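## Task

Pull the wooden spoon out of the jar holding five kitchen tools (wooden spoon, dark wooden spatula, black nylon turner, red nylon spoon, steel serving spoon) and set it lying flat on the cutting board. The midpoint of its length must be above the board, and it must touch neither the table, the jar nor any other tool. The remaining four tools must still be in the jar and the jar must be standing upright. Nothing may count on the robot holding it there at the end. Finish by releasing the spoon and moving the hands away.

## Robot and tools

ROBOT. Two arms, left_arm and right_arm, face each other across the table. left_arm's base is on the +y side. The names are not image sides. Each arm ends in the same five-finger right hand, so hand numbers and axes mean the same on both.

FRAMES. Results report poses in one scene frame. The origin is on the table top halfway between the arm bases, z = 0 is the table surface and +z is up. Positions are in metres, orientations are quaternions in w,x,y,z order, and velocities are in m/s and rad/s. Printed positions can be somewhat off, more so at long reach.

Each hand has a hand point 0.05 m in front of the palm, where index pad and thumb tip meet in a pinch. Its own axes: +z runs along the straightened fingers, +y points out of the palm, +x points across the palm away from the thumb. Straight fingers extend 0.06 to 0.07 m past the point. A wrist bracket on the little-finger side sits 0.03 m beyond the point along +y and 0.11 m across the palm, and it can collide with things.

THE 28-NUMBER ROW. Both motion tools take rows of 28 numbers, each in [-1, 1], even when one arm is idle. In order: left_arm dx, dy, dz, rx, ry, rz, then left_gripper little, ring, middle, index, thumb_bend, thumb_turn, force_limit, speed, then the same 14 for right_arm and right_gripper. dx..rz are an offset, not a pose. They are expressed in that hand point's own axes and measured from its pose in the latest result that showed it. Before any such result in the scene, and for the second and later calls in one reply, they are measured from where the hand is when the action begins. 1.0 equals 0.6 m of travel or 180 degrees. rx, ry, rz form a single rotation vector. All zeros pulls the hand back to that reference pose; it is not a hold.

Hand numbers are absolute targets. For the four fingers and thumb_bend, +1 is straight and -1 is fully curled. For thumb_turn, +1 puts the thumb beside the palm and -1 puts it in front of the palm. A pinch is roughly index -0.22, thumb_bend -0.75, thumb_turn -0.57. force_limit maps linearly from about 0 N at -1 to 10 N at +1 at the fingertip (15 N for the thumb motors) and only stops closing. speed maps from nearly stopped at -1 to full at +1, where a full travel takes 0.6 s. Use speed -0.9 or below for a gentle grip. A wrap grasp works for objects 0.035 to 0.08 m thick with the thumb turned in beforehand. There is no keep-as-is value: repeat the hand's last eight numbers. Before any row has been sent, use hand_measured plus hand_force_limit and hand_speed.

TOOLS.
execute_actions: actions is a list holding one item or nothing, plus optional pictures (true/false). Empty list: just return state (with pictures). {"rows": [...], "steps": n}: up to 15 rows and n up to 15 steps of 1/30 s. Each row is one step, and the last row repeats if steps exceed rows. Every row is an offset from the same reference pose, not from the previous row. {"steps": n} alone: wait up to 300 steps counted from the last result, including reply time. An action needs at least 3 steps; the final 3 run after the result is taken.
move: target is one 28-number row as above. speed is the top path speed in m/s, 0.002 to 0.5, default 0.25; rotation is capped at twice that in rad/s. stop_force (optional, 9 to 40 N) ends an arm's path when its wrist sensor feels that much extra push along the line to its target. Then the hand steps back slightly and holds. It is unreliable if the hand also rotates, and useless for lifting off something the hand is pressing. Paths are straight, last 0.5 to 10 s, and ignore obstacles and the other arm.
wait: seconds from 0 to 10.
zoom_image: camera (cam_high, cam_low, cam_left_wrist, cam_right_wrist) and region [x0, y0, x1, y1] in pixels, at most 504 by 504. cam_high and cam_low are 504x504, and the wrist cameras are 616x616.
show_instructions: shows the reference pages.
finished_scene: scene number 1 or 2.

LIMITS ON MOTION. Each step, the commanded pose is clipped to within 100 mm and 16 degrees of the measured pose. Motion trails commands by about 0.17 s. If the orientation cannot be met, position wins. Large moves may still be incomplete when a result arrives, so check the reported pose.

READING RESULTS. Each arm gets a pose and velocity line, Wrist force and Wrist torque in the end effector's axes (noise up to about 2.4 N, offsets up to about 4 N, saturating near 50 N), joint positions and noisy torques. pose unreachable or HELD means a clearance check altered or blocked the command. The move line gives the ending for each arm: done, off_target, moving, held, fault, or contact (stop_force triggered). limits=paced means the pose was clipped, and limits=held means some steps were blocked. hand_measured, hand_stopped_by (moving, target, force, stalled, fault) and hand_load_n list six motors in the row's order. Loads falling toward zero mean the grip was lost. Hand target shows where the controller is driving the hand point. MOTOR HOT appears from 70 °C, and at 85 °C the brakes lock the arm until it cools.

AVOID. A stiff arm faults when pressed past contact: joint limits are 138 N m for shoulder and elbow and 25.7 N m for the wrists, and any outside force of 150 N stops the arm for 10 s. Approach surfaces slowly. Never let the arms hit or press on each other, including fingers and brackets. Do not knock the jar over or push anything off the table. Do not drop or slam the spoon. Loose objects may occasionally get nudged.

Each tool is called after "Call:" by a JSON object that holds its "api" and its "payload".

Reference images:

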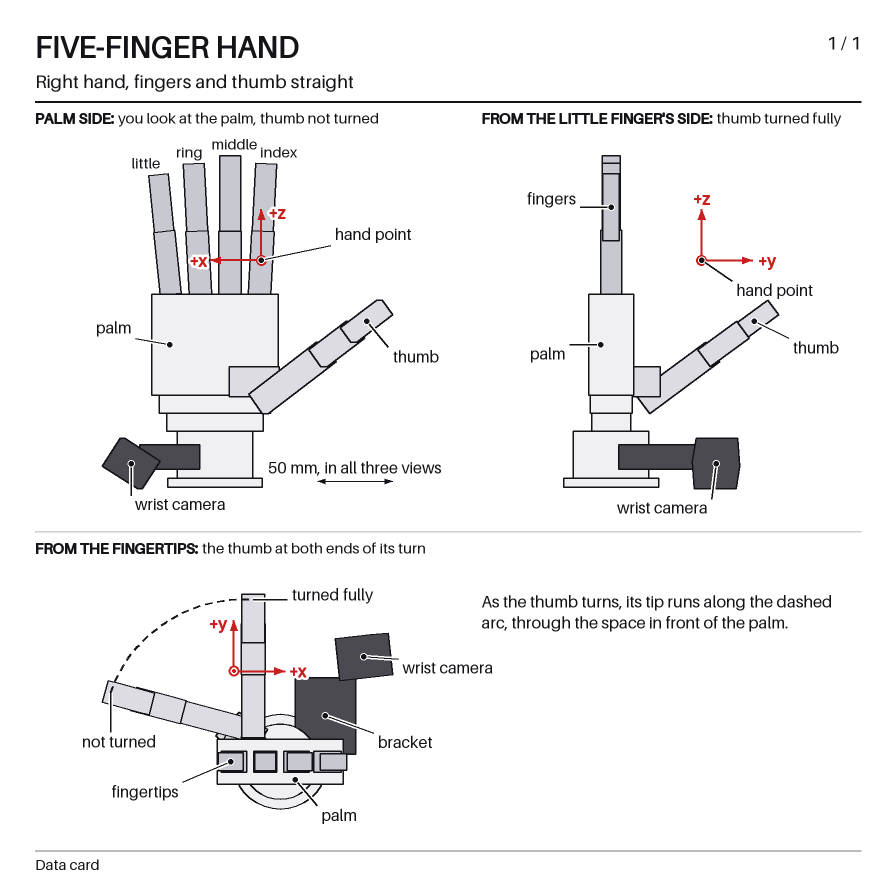

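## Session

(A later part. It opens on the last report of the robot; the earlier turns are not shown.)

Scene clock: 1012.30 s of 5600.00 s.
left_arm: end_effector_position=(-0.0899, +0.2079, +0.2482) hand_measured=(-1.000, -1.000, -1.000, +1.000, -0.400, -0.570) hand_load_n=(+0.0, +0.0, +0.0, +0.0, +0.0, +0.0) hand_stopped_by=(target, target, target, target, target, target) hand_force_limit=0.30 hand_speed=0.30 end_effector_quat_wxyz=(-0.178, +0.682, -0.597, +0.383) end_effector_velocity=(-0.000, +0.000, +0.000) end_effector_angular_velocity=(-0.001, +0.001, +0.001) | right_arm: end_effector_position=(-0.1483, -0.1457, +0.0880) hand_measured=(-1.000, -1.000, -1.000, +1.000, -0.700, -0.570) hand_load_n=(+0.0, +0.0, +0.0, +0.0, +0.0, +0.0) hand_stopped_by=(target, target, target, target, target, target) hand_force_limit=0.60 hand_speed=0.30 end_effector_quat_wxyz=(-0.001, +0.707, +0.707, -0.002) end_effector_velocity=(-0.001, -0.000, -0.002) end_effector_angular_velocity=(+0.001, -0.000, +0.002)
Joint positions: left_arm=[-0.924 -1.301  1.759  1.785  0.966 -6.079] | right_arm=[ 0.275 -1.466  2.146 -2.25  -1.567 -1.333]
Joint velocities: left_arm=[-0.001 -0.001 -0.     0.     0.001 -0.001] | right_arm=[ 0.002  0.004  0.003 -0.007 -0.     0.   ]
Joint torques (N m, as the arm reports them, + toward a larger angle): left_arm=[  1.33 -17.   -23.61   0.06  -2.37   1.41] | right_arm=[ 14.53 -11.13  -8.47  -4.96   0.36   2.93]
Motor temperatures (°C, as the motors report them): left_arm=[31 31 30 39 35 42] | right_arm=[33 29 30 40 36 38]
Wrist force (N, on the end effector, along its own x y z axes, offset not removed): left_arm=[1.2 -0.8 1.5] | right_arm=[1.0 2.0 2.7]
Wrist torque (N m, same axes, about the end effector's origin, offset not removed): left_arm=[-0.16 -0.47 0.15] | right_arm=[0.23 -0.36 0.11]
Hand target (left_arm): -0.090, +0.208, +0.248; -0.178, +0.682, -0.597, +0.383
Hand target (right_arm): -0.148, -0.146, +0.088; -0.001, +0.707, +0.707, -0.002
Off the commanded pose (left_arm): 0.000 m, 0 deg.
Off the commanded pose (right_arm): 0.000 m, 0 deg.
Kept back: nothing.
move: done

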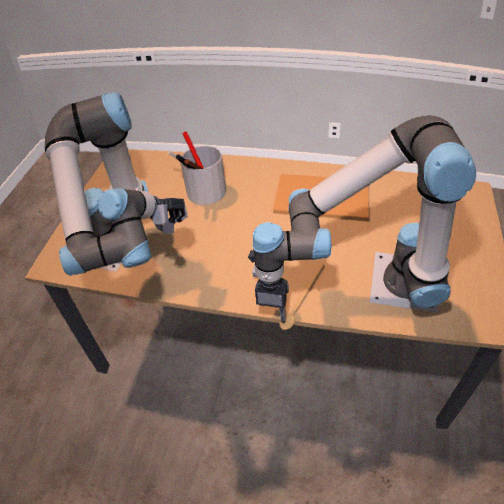

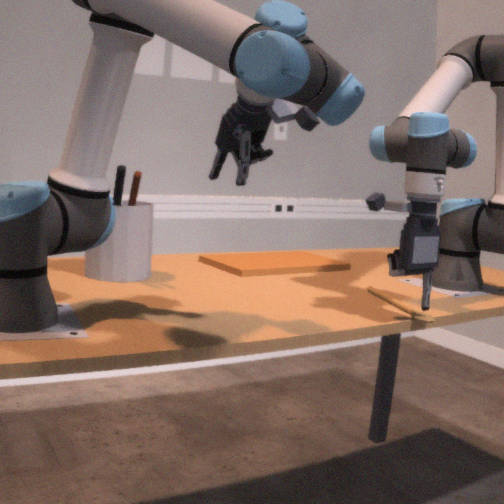

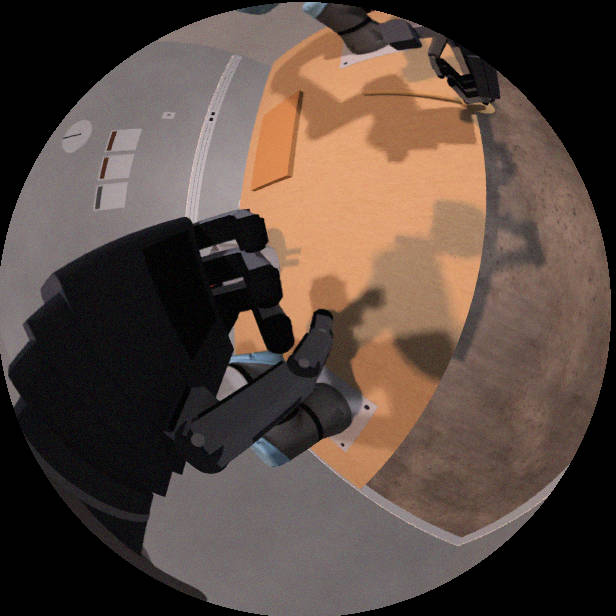

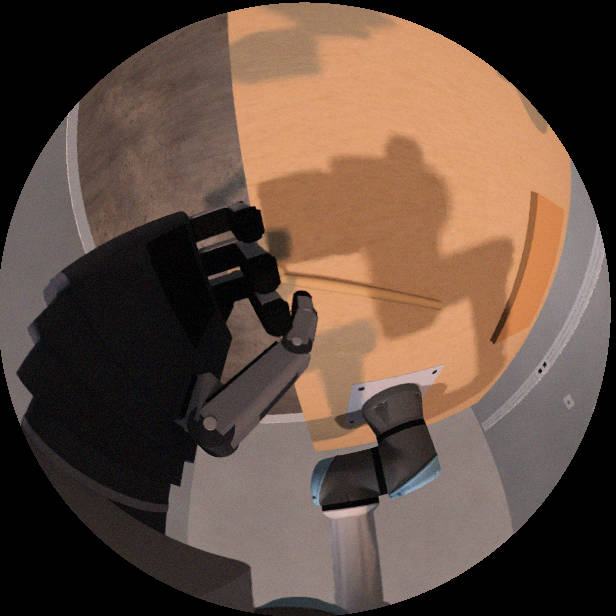

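Call:
{"api": "move", "payload": {"target": [0,0,0,0,0,0,-1,-1,-1,1,-0.4,-0.57,0.3,0.3,-0.012,0.005,0.04,0,0,0,-1,-1,-1,1,-0.7,-0.57,0.6,0.3], "speed": 0.005, "stop_force": 9}}

Call:
{"api": "zoom_image", "payload": {"camera": "cam_high", "region": [220,240,360,350]}}

Call:
{"api": "zoom_image", "payload": {"camera": "cam_low", "region": [340,240,504,360]}}

Scene clock: 1017.77 s of 5600.00 s.
left_arm: end_effector_position=(-0.0899, +0.2079, +0.2482) hand_measured=(-1.000, -1.000, -1.000, +1.000, -0.400, -0.570) hand_load_n=(+0.0, +0.0, +0.0, +0.0, +0.0, +0.0) hand_stopped_by=(target, target, target, target, target, target) hand_force_limit=0.30 hand_speed=0.30 end_effector_quat_wxyz=(-0.178, +0.682, -0.597, +0.383) end_effector_velocity=(+0.000, +0.000, +0.000) end_effector_angular_velocity=(-0.000, +0.000, +0.001) | right_arm: end_effector_position=(-0.1453, -0.1529, +0.0642) hand_measured=(-1.000, -1.000, -1.000, +1.000, -0.700, -0.570) hand_load_n=(+0.0, +0.0, +0.0, +0.5, +0.0, +0.0) hand_stopped_by=(target, target, target, target, target, target) hand_force_limit=0.60 hand_speed=0.30 end_effector_quat_wxyz=(-0.001, +0.707, +0.707, -0.002) end_effector_velocity=(+0.000, -0.001, -0.002) end_effector_angular_velocity=(-0.001, -0.000, -0.000)
Joint positions: left_arm=[-0.924 -1.301  1.759  1.785  0.966 -6.079] | right_arm=[ 0.273 -1.438  2.194 -2.326 -1.567 -1.335]
Joint velocities: left_arm=[ 0.001 -0.     0.     0.     0.    -0.001] | right_arm=[ 0.     0.002  0.003 -0.004 -0.     0.   ]
Joint torques (N m, as the arm reports them, + toward a larger angle): left_arm=[  1.37 -17.33 -23.74   0.07  -2.32   1.42] | right_arm=[-13.72 -12.52  -7.89  -5.02  -1.39  -2.31]
Motor temperatures (°C, as the motors report them): left_arm=[31 31 30 39 35 42] | right_arm=[33 29 30 40 36 38]
Wrist force (N, on the end effector, along its own x y z axes, offset not removed): left_arm=[0.9 -0.6 0.0] | right_arm=[1.9 -0.7 0.8]
Wrist torque (N m, same axes, about the end effector's origin, offset not removed): left_arm=[0.08 -0.39 0.17] | right_arm=[0.35 -0.35 0.14]
Hand target (left_arm): -0.090, +0.208, +0.248; -0.178, +0.682, -0.597, +0.383
Hand target (right_arm): -0.145, -0.153, +0.064; -0.001, +0.707, +0.707, -0.002
Off the commanded pose (left_arm): 0.000 m, 0 deg.
Off the commanded pose (right_arm): 0.000 m, 0 deg.
Kept back: nothing.
move: done

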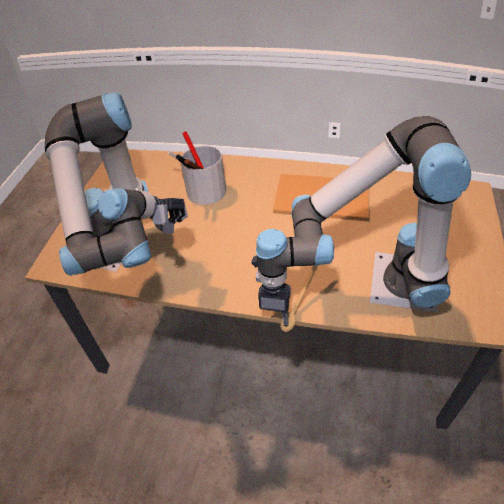

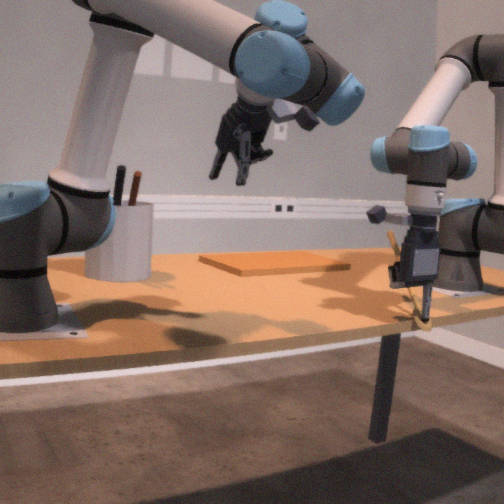

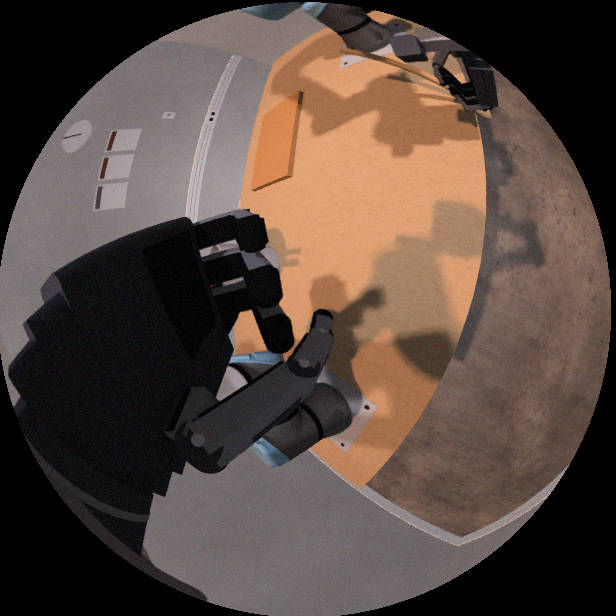

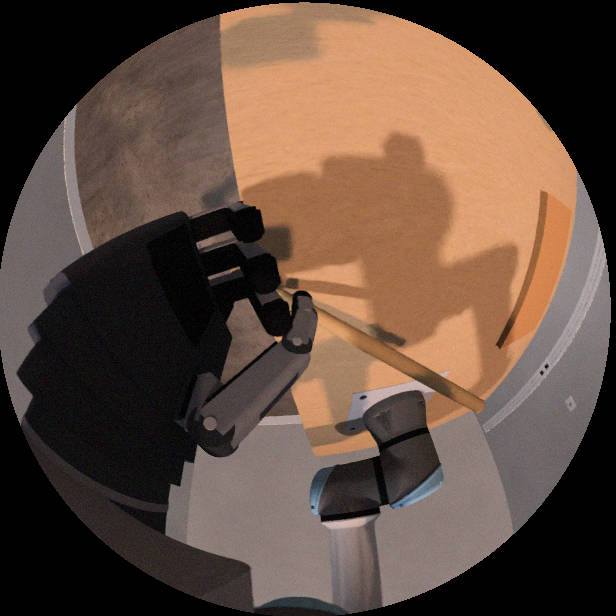

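Region (220, 240, 360, 350) of cam_high's 504x504 image, scaled by 3.600, with more detail than that image has; it fills the top 396 rows of this view, and the rest is white.

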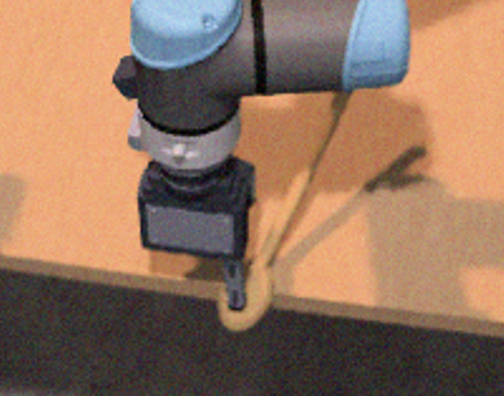

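Region (340, 240, 504, 360) of cam_low's 504x504 image, scaled by 3.073, with more detail than that image has; it fills the top 369 rows of this view, and the rest is white.

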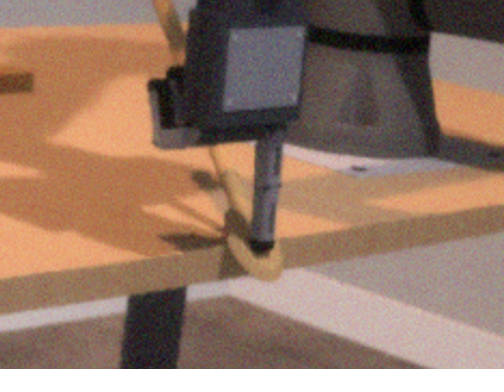

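Call:
{"api": "move", "payload": {"target": [0,0,0,-0.382,0.266,-0.386,-1,-1,-1,0.6,-0.7,-0.57,0.6,0.5,0,0,0,0,0,0,-1,-1,-1,1,-0.7,-0.57,0.6,0.3]}}

Scene clock: 1022.17 s of 5600.00 s.
left_arm: end_effector_position=(-0.0895, +0.2058, +0.2478) hand_measured=(-1.000, -1.000, -1.000, +0.600, -0.700, -0.570) hand_load_n=(+0.0, +0.0, +0.0, +0.0, +0.0, +0.0) hand_stopped_by=(target, target, target, target, target, target) hand_force_limit=0.60 hand_speed=0.50 end_effector_quat_wxyz=(+0.546, +0.695, -0.424, +0.197) end_effector_velocity=(-0.000, +0.000, +0.000) end_effector_angular_velocity=(-0.000, -0.002, -0.001) | right_arm: end_effector_position=(-0.1453, -0.1529, +0.0642) hand_measured=(-1.000, -1.000, -1.000, +1.000, -0.700, -0.570) hand_load_n=(+0.0, +0.0, +0.0, +0.0, +0.0, +0.0) hand_stopped_by=(target, target, target, target, target, target) hand_force_limit=0.60 hand_speed=0.30 end_effector_quat_wxyz=(-0.001, +0.707, +0.707, -0.002) end_effector_velocity=(-0.001, -0.000, +0.000) end_effector_angular_velocity=(-0.000, +0.001, -0.000)
Joint positions: left_arm=[-1.422 -2.319  2.573  0.682  0.415 -6.282] | right_arm=[ 0.273 -1.438  2.194 -2.326 -1.567 -1.335]
Joint velocities: left_arm=[-0.     0.    -0.     0.001  0.     0.001] | right_arm=[ 0.001 -0.    -0.     0.     0.001  0.001]
Joint torques (N m, as the arm reports them, + toward a larger angle): left_arm=[  7.18  25.28 -28.81   3.88   1.19  -2.18] | right_arm=[ -3.98 -30.38 -26.98   0.34  -1.54   0.27]
Motor temperatures (°C, as the motors report them): left_arm=[31 31 30 39 35 42] | right_arm=[33 29 30 40 36 38]
Wrist force (N, on the end effector, along its own x y z axes, offset not removed): left_arm=[0.2 -1.5 1.0] | right_arm=[3.6 1.7 1.3]
Wrist torque (N m, same axes, about the end effector's origin, offset not removed): left_arm=[-0.28 -0.32 0.07] | right_arm=[0.63 -0.78 0.15]
Hand target (left_arm): -0.090, +0.206, +0.248; +0.546, +0.695, -0.424, +0.197
Hand target (right_arm): -0.145, -0.153, +0.064; -0.001, +0.707, +0.707, -0.002
Off the commanded pose (left_arm): 0.002 m, 25 deg; orientation clipped at the last step of the last action.
Off the commanded pose (right_arm): 0.000 m, 0 deg.
joint sent to its limit (left arm) — the command would take joint 6 (wrist 3) past its lower limit, so that joint was sent only as far as its limit.
Kept back: nothing.
move: held (left_arm); limits=paced,held; held on 17 of 123 steps (left_arm), including the last (left_arm)
pose unreachable (left arm): on one or more control steps of this call this arm could not follow its commanded pose, so it was not sent that pose on those steps. On the call's last step it was still not sent that pose. It may still have moved: this result reports where it is.
cause: the commanded pose would bring two parts of the arm too close to each other (joints 3 (elbow) to 5 (wrist 2) lie between them).

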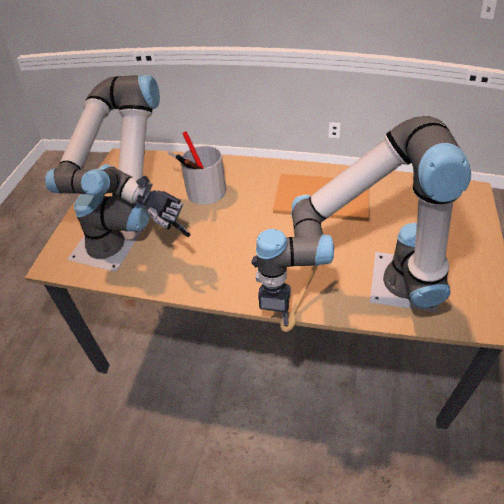

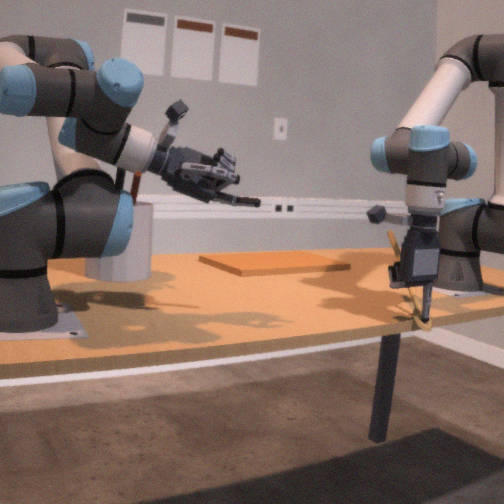

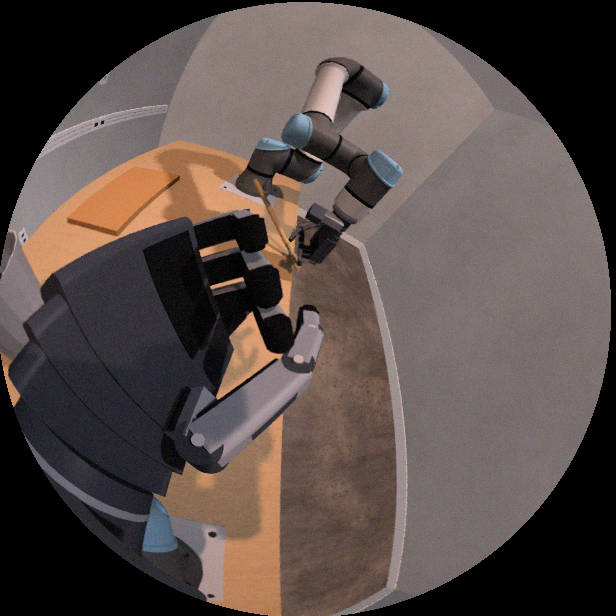

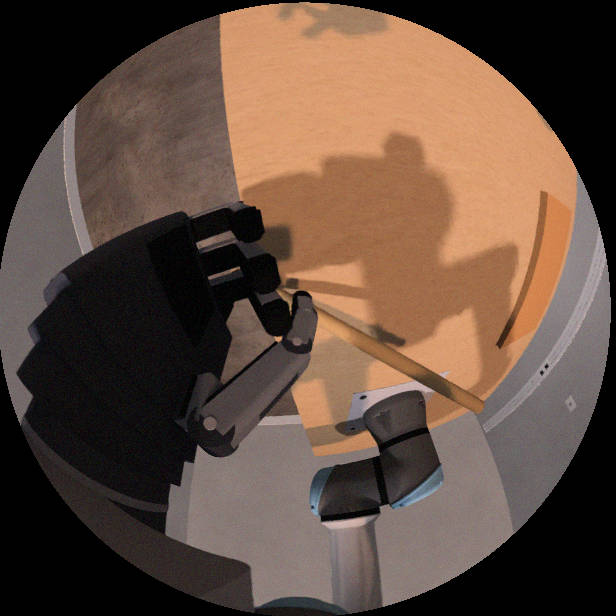

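Call:
{"api": "move", "payload": {"target": [0,0,0.25,0,0,0.65,-1,-1,-1,0.6,-0.7,-0.57,0.6,0.5,0,0,0,0,0,0,-1,-1,-1,1,-0.7,-0.57,0.6,0.3], "speed": 0.5}}

Call:
{"api": "move", "payload": {"target": [0,0,0,0,0,0.65,-1,-1,-1,0.6,-0.7,-0.57,0.6,0.5,0,0,0,0,0,0,-1,-1,-1,1,-0.7,-0.57,0.6,0.3], "speed": 0.5}}

Call:
{"api": "move", "payload": {"target": [0,0,0,0,0,0.6,-1,-1,-1,0.6,-0.7,-0.57,0.6,0.5,0,0,0,0,0,0,-1,-1,-1,1,-0.7,-0.57,0.6,0.3], "speed": 0.5}}

Scene clock: 1029.70 s of 5600.00 s.
left_arm: end_effector_position=(-0.1175, +0.0710, +0.2000) hand_measured=(-1.000, -1.000, -1.000, +0.600, -0.700, -0.570) hand_load_n=(+0.0, +0.0, +0.0, +0.0, +0.0, +0.0) hand_stopped_by=(target, target, target, target, target, target) hand_force_limit=0.60 hand_speed=0.50 end_effector_quat_wxyz=(+0.053, +0.365, -0.640, +0.674) end_effector_velocity=(-0.000, -0.004, -0.000) end_effector_angular_velocity=(+0.086, -0.133, -0.005) | right_arm: end_effector_position=(-0.1453, -0.1529, +0.0642) hand_measured=(-1.000, -1.000, -1.000, +1.000, -0.700, -0.570) hand_load_n=(+0.0, +0.0, +0.0, +0.0, +0.0, +0.0) hand_stopped_by=(target, target, target, target, target, target) hand_force_limit=0.60 hand_speed=0.30 end_effector_quat_wxyz=(-0.001, +0.707, +0.707, -0.002) end_effector_velocity=(-0.000, -0.000, -0.000) end_effector_angular_velocity=(-0.000, +0.000, -0.000)
Joint positions: left_arm=[-1.017 -1.254  1.961  0.63   0.089 -5.075] | right_arm=[ 0.273 -1.438  2.194 -2.326 -1.567 -1.335]
Joint velocities: left_arm=[ 0.017  0.016 -0.055  0.005  0.023  0.192] | right_arm=[ 0.001  0.     0.    -0.     0.     0.001]
Joint torques (N m, as the arm reports them, + toward a larger angle): left_arm=[  8.17 -15.15 -23.26   4.42   0.91   3.36] | right_arm=[ -4.56 -28.07 -23.48  -0.97  -1.66   0.62]
Motor temperatures (°C, as the motors report them): left_arm=[31 31 30 39 35 42] | right_arm=[33 29 30 40 36 38]
Wrist force (N, on the end effector, along its own x y z axes, offset not removed): left_arm=[0.0 -1.1 1.9] | right_arm=[1.3 -0.1 1.0]
Wrist torque (N m, same axes, about the end effector's origin, offset not removed): left_arm=[-0.23 -0.34 0.02] | right_arm=[0.40 -0.40 0.08]
Hand target (left_arm): -0.118, +0.070, +0.200; -0.043, -0.357, +0.647, -0.673
Hand target (right_arm): -0.145, -0.153, +0.064; -0.001, +0.707, +0.707, -0.002
Off the commanded pose (left_arm): 0.004 m, 49 deg; orientation clipped at the last step of the last action.
Off the commanded pose (right_arm): 0.000 m, 0 deg.
Kept back: nothing.
move: moving (left_arm; no rest 5 s after the path's end); limits=paced

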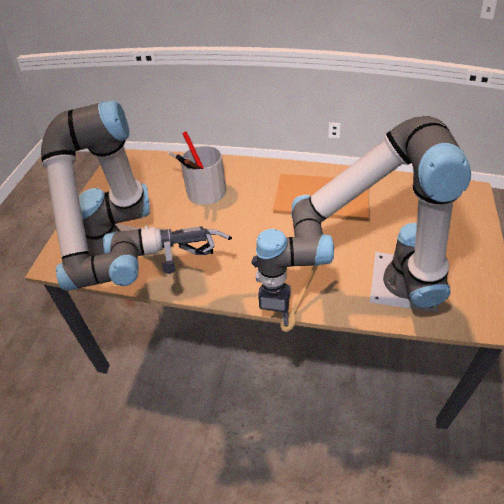

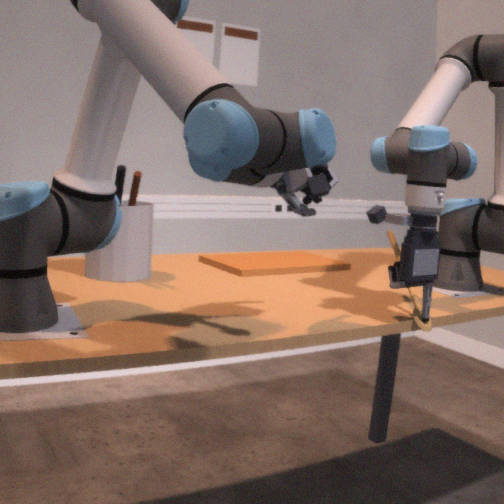

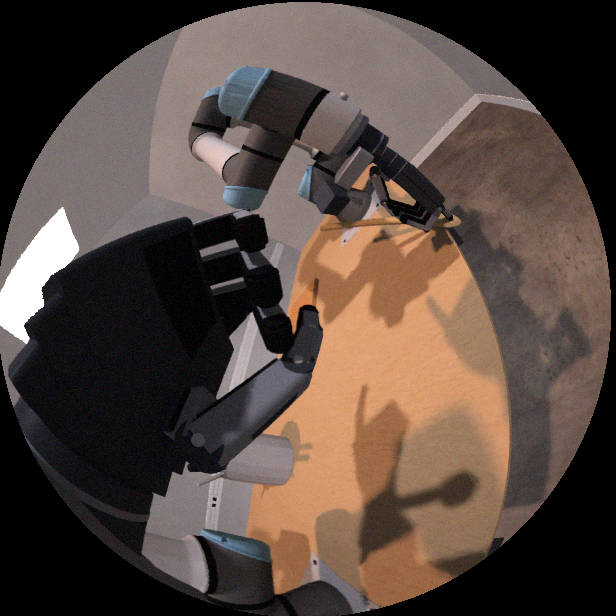

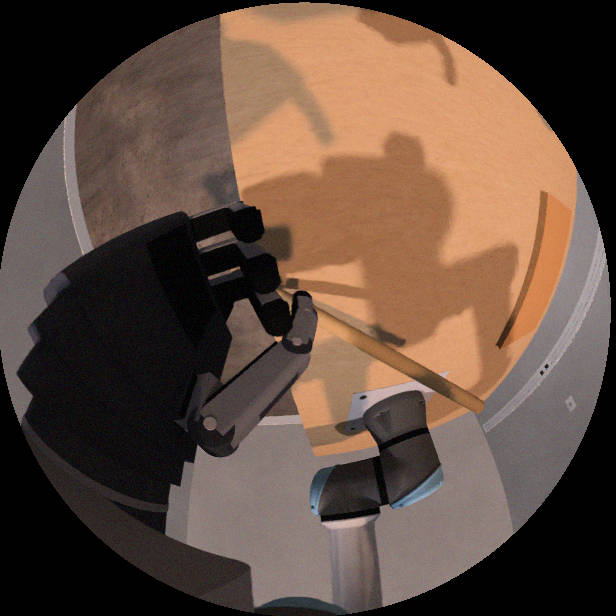

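Scene clock: 1040.00 s of 5600.00 s.
left_arm: end_effector_position=(-0.1197, +0.0676, +0.1998) hand_measured=(-1.000, -1.000, -1.000, +0.600, -0.700, -0.570) hand_load_n=(+0.0, +0.0, +0.0, +0.0, +0.0, +0.0) hand_stopped_by=(target, target, target, target, target, target) hand_force_limit=0.60 hand_speed=0.50 end_effector_quat_wxyz=(+0.547, +0.411, +0.639, -0.352) end_effector_velocity=(-0.000, +0.000, -0.000) end_effector_angular_velocity=(+0.024, -0.024, -0.037) | right_arm: end_effector_position=(-0.1453, -0.1529, +0.0642) hand_measured=(-1.000, -1.000, -1.000, +1.000, -0.700, -0.570) hand_load_n=(+0.0, +0.0, +0.0, +0.0, +0.0, +0.0) hand_stopped_by=(target, target, target, target, target, target) hand_force_limit=0.60 hand_speed=0.30 end_effector_quat_wxyz=(-0.001, +0.707, +0.707, -0.002) end_effector_velocity=(+0.001, +0.000, +0.000) end_effector_angular_velocity=(+0.000, -0.000, -0.002)
Joint positions: left_arm=[-1.038 -0.962  1.82   0.646  0.155 -3.074] | right_arm=[ 0.273 -1.438  2.194 -2.326 -1.567 -1.335]
Joint velocities: left_arm=[-0.006 -0.047  0.027 -0.138  0.014  0.193] | right_arm=[-0.002 -0.    -0.    -0.    -0.     0.   ]
Joint torques (N m, as the arm reports them, + toward a larger angle): left_arm=[ -7.49 -53.8   -4.01  -0.75   0.54   3.39] | right_arm=[ -3.34 -27.41 -21.05  -1.76  -1.46   0.78]
Motor temperatures (°C, as the motors report them): left_arm=[31 31 30 39 35 42] | right_arm=[33 29 30 40 36 38]
Wrist force (N, on the end effector, along its own x y z axes, offset not removed): left_arm=[-0.3 -2.0 0.8] | right_arm=[0.8 1.1 1.1]
Wrist torque (N m, same axes, about the end effector's origin, offset not removed): left_arm=[-0.28 -0.23 0.02] | right_arm=[0.61 -0.35 0.07]
Hand target (left_arm): -0.120, +0.068, +0.200; +0.546, +0.415, +0.637, -0.351
Hand target (right_arm): -0.145, -0.153, +0.064; -0.001, +0.707, +0.707, -0.002
Off the commanded pose (left_arm): 0.001 m, 4 deg.
Off the commanded pose (right_arm): 0.000 m, 0 deg.
Kept back: nothing.
move: moving (left_arm; no rest 5 s after the path's end); limits=paced
The robot had not come to rest in time, so this move's path started while it was still moving.

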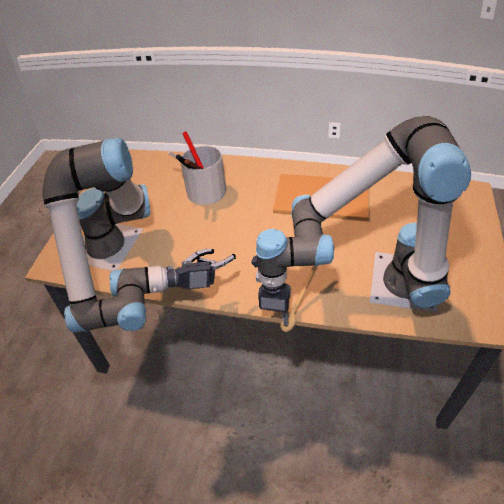

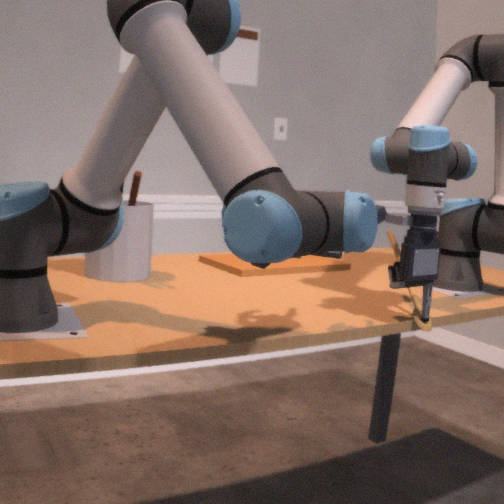

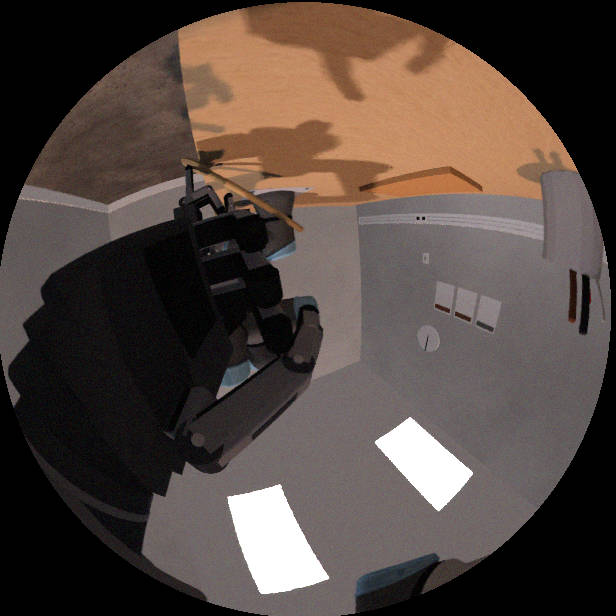

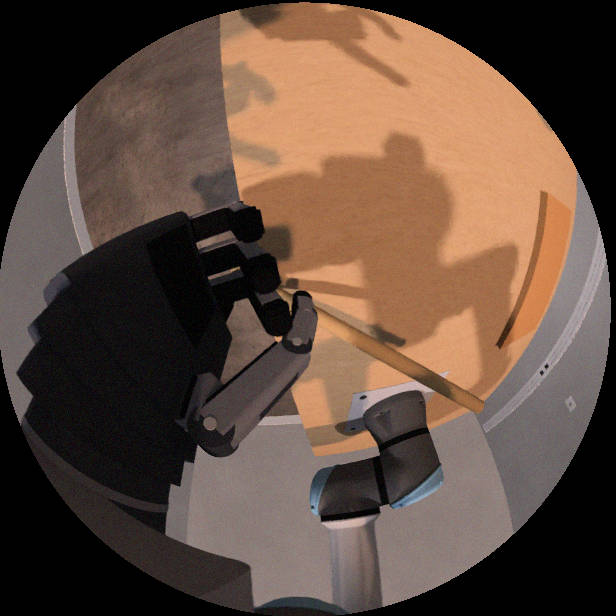

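Scene clock: 1046.53 s of 5600.00 s.
left_arm: end_effector_position=(-0.1202, +0.0681, +0.1995) hand_measured=(-1.000, -1.000, -1.000, +0.600, -0.700, -0.570) hand_load_n=(+0.0, +0.0, +0.0, +0.0, +0.0, +0.0) hand_stopped_by=(target, target, target, target, target, target) hand_force_limit=0.60 hand_speed=0.50 end_effector_quat_wxyz=(+0.616, +0.741, +0.068, +0.260) end_effector_velocity=(+0.000, -0.000, +0.001) end_effector_angular_velocity=(+0.031, -0.015, -0.014) | right_arm: end_effector_position=(-0.1453, -0.1529, +0.0642) hand_measured=(-1.000, -1.000, -1.000, +1.000, -0.700, -0.570) hand_load_n=(+0.0, +0.0, +0.0, +0.0, +0.0, +0.0) hand_stopped_by=(target, target, target, target, target, target) hand_force_limit=0.60 hand_speed=0.30 end_effector_quat_wxyz=(-0.001, +0.707, +0.707, -0.002) end_effector_velocity=(-0.000, -0.000, -0.001) end_effector_angular_velocity=(-0.002, -0.000, +0.003)
Joint positions: left_arm=[-1.052 -0.904  2.14   0.886  0.125 -1.817] | right_arm=[ 0.273 -1.438  2.194 -2.326 -1.567 -1.335]
Joint velocities: left_arm=[ 0.    -0.052 -0.006 -0.106  0.012  0.192] | right_arm=[ 0.001  0.001  0.    -0.    -0.    -0.002]
Joint torques (N m, as the arm reports them, + toward a larger angle): left_arm=[ -6.88 -47.94 -14.26  -1.05   1.07   3.64] | right_arm=[ -4.08 -27.22 -20.22  -1.65  -1.61   0.76]
Motor temperatures (°C, as the motors report them): left_arm=[31 31 30 39 35 42] | right_arm=[33 29 30 40 36 38]
Wrist force (N, on the end effector, along its own x y z axes, offset not removed): left_arm=[-0.5 0.2 0.9] | right_arm=[2.5 1.3 0.5]
Wrist torque (N m, same axes, about the end effector's origin, offset not removed): left_arm=[0.02 -0.21 0.08] | right_arm=[0.61 -0.65 0.15]
Hand target (left_arm): -0.120, +0.068, +0.199; +0.614, +0.742, +0.065, +0.260
Hand target (right_arm): -0.145, -0.153, +0.064; -0.001, +0.707, +0.707, -0.002
Off the commanded pose (left_arm): 0.001 m, 6 deg.
Off the commanded pose (right_arm): 0.000 m, 0 deg.
Kept back: nothing.
move: off_target (left_arm); limits=paced

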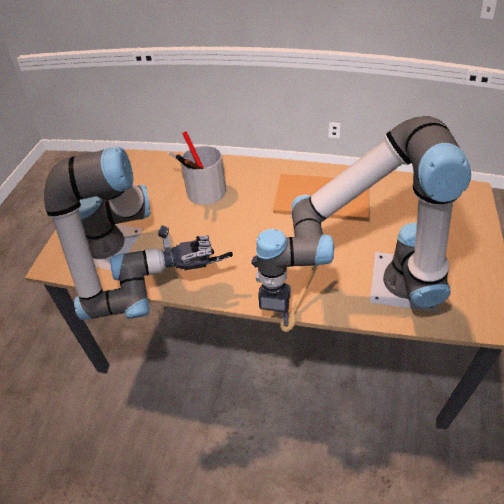

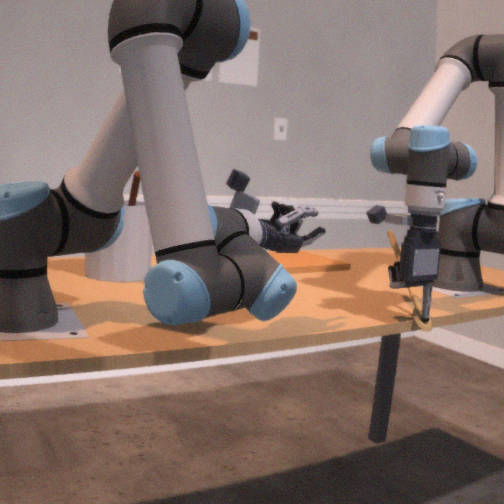

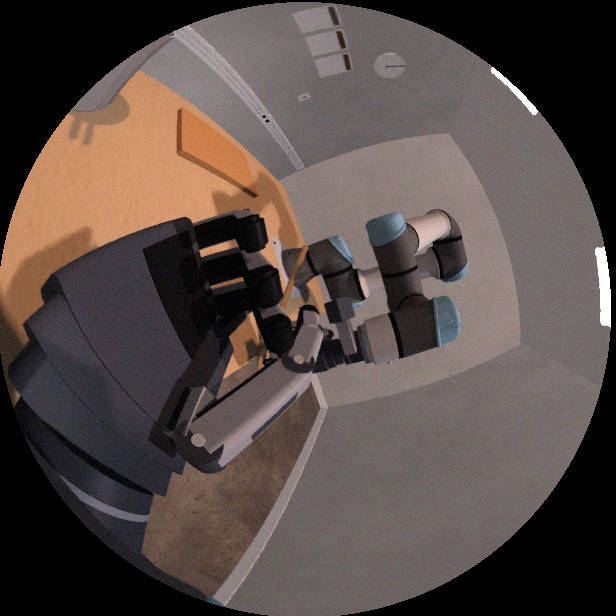

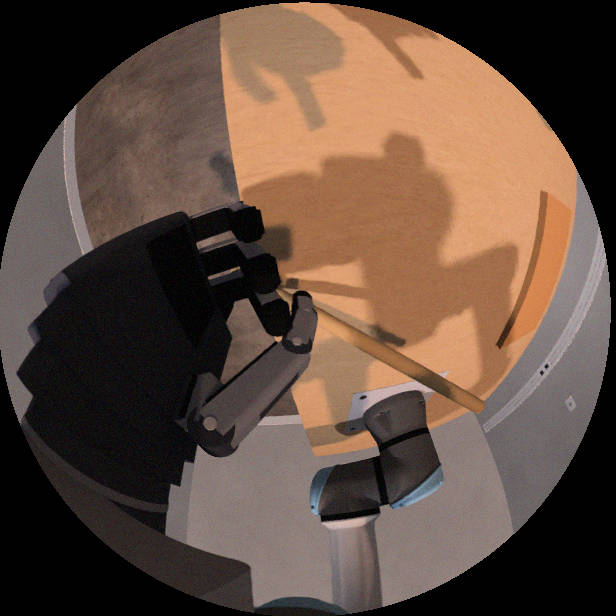

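Call:
{"api": "move", "payload": {"target": [0,0.017,0.295,0.153,-0.132,0.228,-1,-1,-1,0.6,-0.7,-0.57,0.6,0.5,0,0,0,0,0,0,-1,-1,-1,1,-0.7,-0.57,0.6,0.3], "speed": 0.12}}

Scene clock: 1055.83 s of 5600.00 s.
left_arm: end_effector_position=(-0.0409, -0.0859, +0.1926) hand_measured=(-1.000, -1.000, -1.000, +0.600, -0.700, -0.570) hand_load_n=(+0.0, +0.0, +0.0, +0.0, +0.0, +0.0) hand_stopped_by=(target, target, target, target, target, target) hand_force_limit=0.60 hand_speed=0.50 end_effector_quat_wxyz=(+0.307, +0.874, -0.171, +0.335) end_effector_velocity=(-0.000, -0.003, +0.000) end_effector_angular_velocity=(+0.073, +0.023, -0.110) | right_arm: end_effector_position=(-0.1453, -0.1529, +0.0642) hand_measured=(-1.000, -1.000, -1.000, +1.000, -0.700, -0.570) hand_load_n=(+0.0, +0.0, +0.0, +0.0, +0.0, +0.0) hand_stopped_by=(target, target, target, target, target, target) hand_force_limit=0.60 hand_speed=0.30 end_effector_quat_wxyz=(-0.001, +0.707, +0.707, -0.002) end_effector_velocity=(+0.000, -0.000, -0.000) end_effector_angular_velocity=(-0.000, +0.000, -0.001)
Joint positions: left_arm=[-0.494 -1.134  1.581  0.683  0.706  0.005] | right_arm=[ 0.273 -1.438  2.194 -2.326 -1.567 -1.335]
Joint velocities: left_arm=[ 0.056 -0.039 -0.014 -0.046  0.125  0.193] | right_arm=[-0.001  0.     0.     0.     0.     0.   ]
Joint torques (N m, as the arm reports them, + toward a larger angle): left_arm=[  9.4  -51.18 -26.64  -1.43   2.     3.67] | right_arm=[ -4.01 -25.64 -21.21  -1.72  -1.47   0.7 ]
Motor temperatures (°C, as the motors report them): left_arm=[31 31 30 39 35 42] | right_arm=[33 29 30 40 36 38]
Wrist force (N, on the end effector, along its own x y z axes, offset not removed): left_arm=[0.1 -1.8 1.1] | right_arm=[0.9 2.4 0.5]
Wrist torque (N m, same axes, about the end effector's origin, offset not removed): left_arm=[-0.27 -0.24 0.05] | right_arm=[0.87 -0.39 0.10]
Hand target (left_arm): -0.041, -0.086, +0.193; +0.305, +0.875, -0.182, +0.329
Hand target (right_arm): -0.145, -0.153, +0.064; -0.001, +0.707, +0.707, -0.002
Off the commanded pose (left_arm): 0.005 m, 12 deg.
Off the commanded pose (right_arm): 0.000 m, 0 deg.
Kept back: nothing.
move: moving (left_arm; no rest 5 s after the path's end); limits=paced

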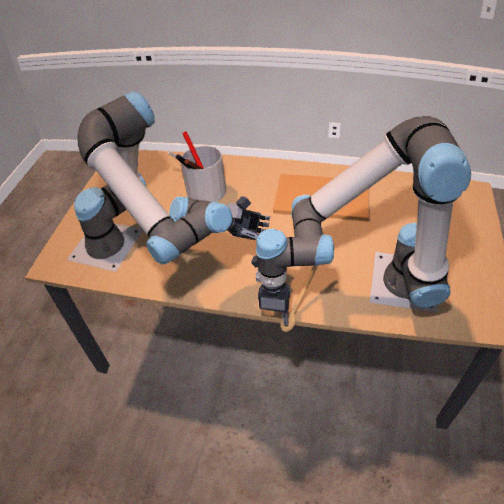

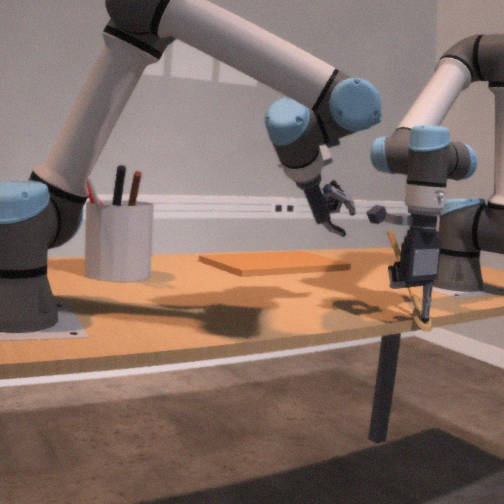

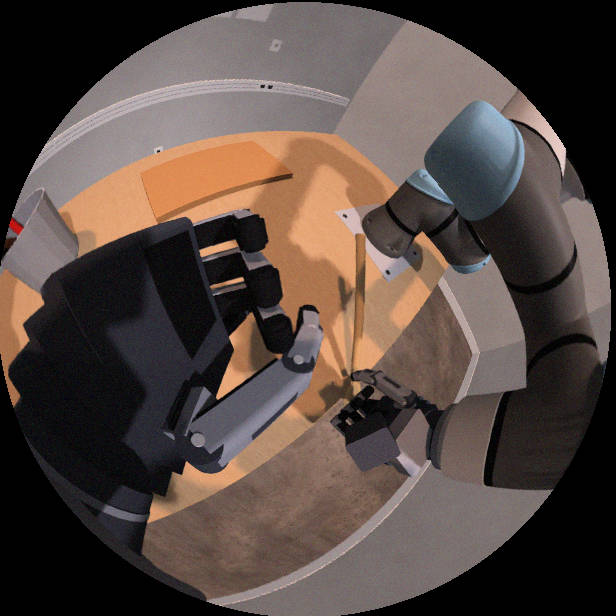

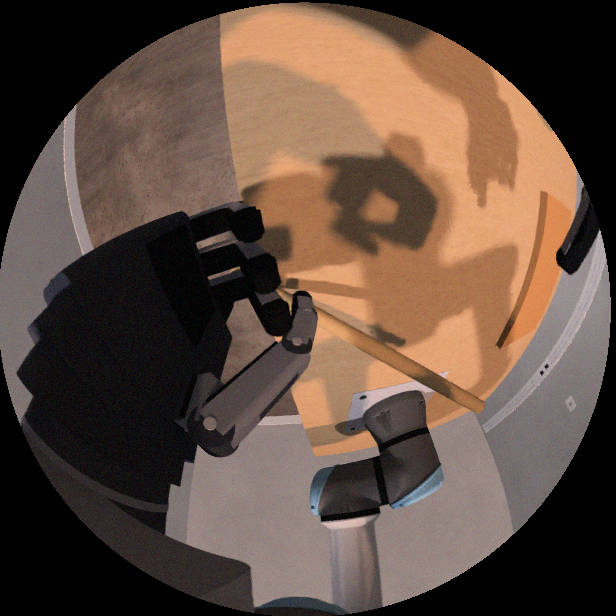

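Call:
{"api": "move", "payload": {"target": [0,0.05,0.13,0,0,0.0,-1,-1,-1,0.6,-0.7,-0.57,0.6,0.5,0,0,0,0,0,0,-1,-1,-1,1,-0.7,-0.57,0.6,0.3], "speed": 0.05, "stop_force": 9}}

Scene clock: 1059.83 s of 5600.00 s.
left_arm: end_effector_position=(-0.0187, -0.1589, +0.1596) hand_measured=(-1.000, -1.000, -1.000, +0.600, -0.700, -0.570) hand_load_n=(+0.0, +0.0, +0.0, +0.0, +0.0, +0.0) hand_stopped_by=(target, target, target, target, target, target) hand_force_limit=0.60 hand_speed=0.50 end_effector_quat_wxyz=(+0.307, +0.874, -0.172, +0.335) end_effector_velocity=(+0.001, -0.002, -0.000) end_effector_angular_velocity=(-0.003, -0.001, +0.006) | right_arm: end_effector_position=(-0.1453, -0.1529, +0.0642) hand_measured=(-1.000, -1.000, -1.000, +1.000, -0.700, -0.570) hand_load_n=(+0.0, +0.0, +0.0, +0.0, +0.0, +0.0) hand_stopped_by=(target, target, target, target, target, target) hand_force_limit=0.60 hand_speed=0.30 end_effector_quat_wxyz=(-0.001, +0.707, +0.707, -0.002) end_effector_velocity=(+0.000, +0.000, +0.000) end_effector_angular_velocity=(+0.000, +0.001, +0.001)
Joint positions: left_arm=[-0.376 -0.978  1.398  0.596  0.763  0.16 ] | right_arm=[ 0.273 -1.438  2.194 -2.326 -1.567 -1.335]
Joint velocities: left_arm=[ 0.001  0.006 -0.008  0.002 -0.004 -0.004] | right_arm=[-0.001 -0.    -0.     0.     0.001 -0.002]
Joint torques (N m, as the arm reports them, + toward a larger angle): left_arm=[  6.79 -30.91 -27.78   3.9   -3.37  -2.47] | right_arm=[ -3.98 -26.99 -20.51  -1.6   -1.5    0.72]
Motor temperatures (°C, as the motors report them): left_arm=[31 31 30 39 35 42] | right_arm=[33 29 30 40 36 38]
Wrist force (N, on the end effector, along its own x y z axes, offset not removed): left_arm=[-1.4 -0.2 1.2] | right_arm=[1.9 1.0 1.0]
Wrist torque (N m, same axes, about the end effector's origin, offset not removed): left_arm=[-0.09 -0.09 0.05] | right_arm=[0.65 -0.49 0.16]
Hand target (left_arm): -0.019, -0.159, +0.159; +0.307, +0.874, -0.171, +0.335
Hand target (right_arm): -0.145, -0.153, +0.064; -0.001, +0.707, +0.707, -0.002
Off the commanded pose (left_arm): 0.000 m, 0 deg.
Off the commanded pose (right_arm): 0.000 m, 0 deg.
Kept back: nothing.
move: done

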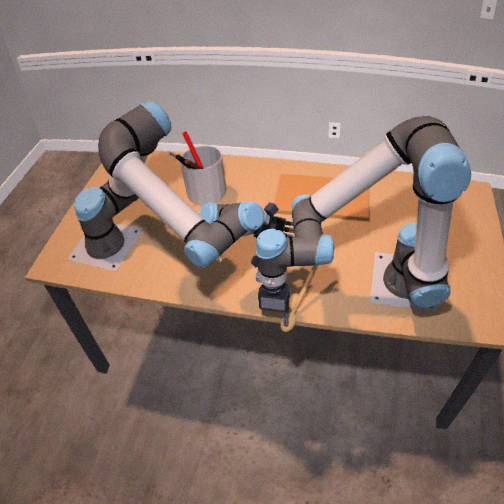

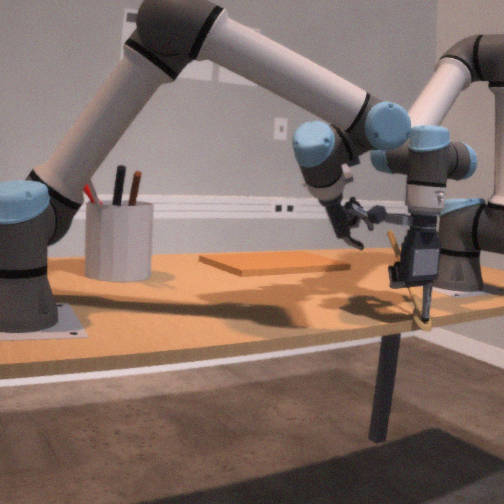

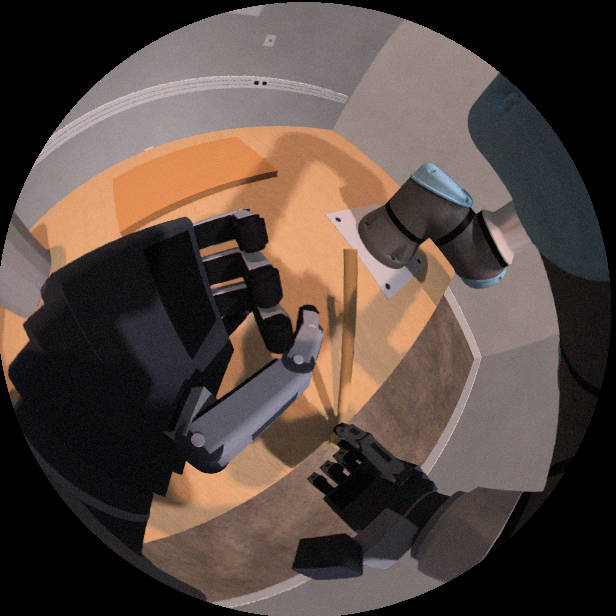

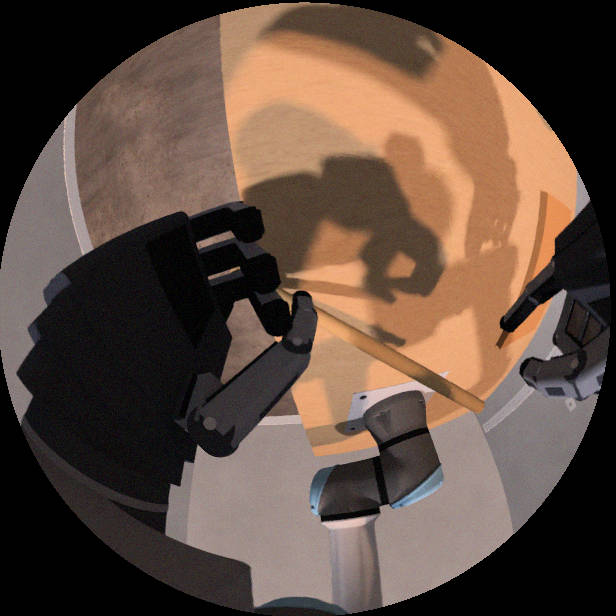

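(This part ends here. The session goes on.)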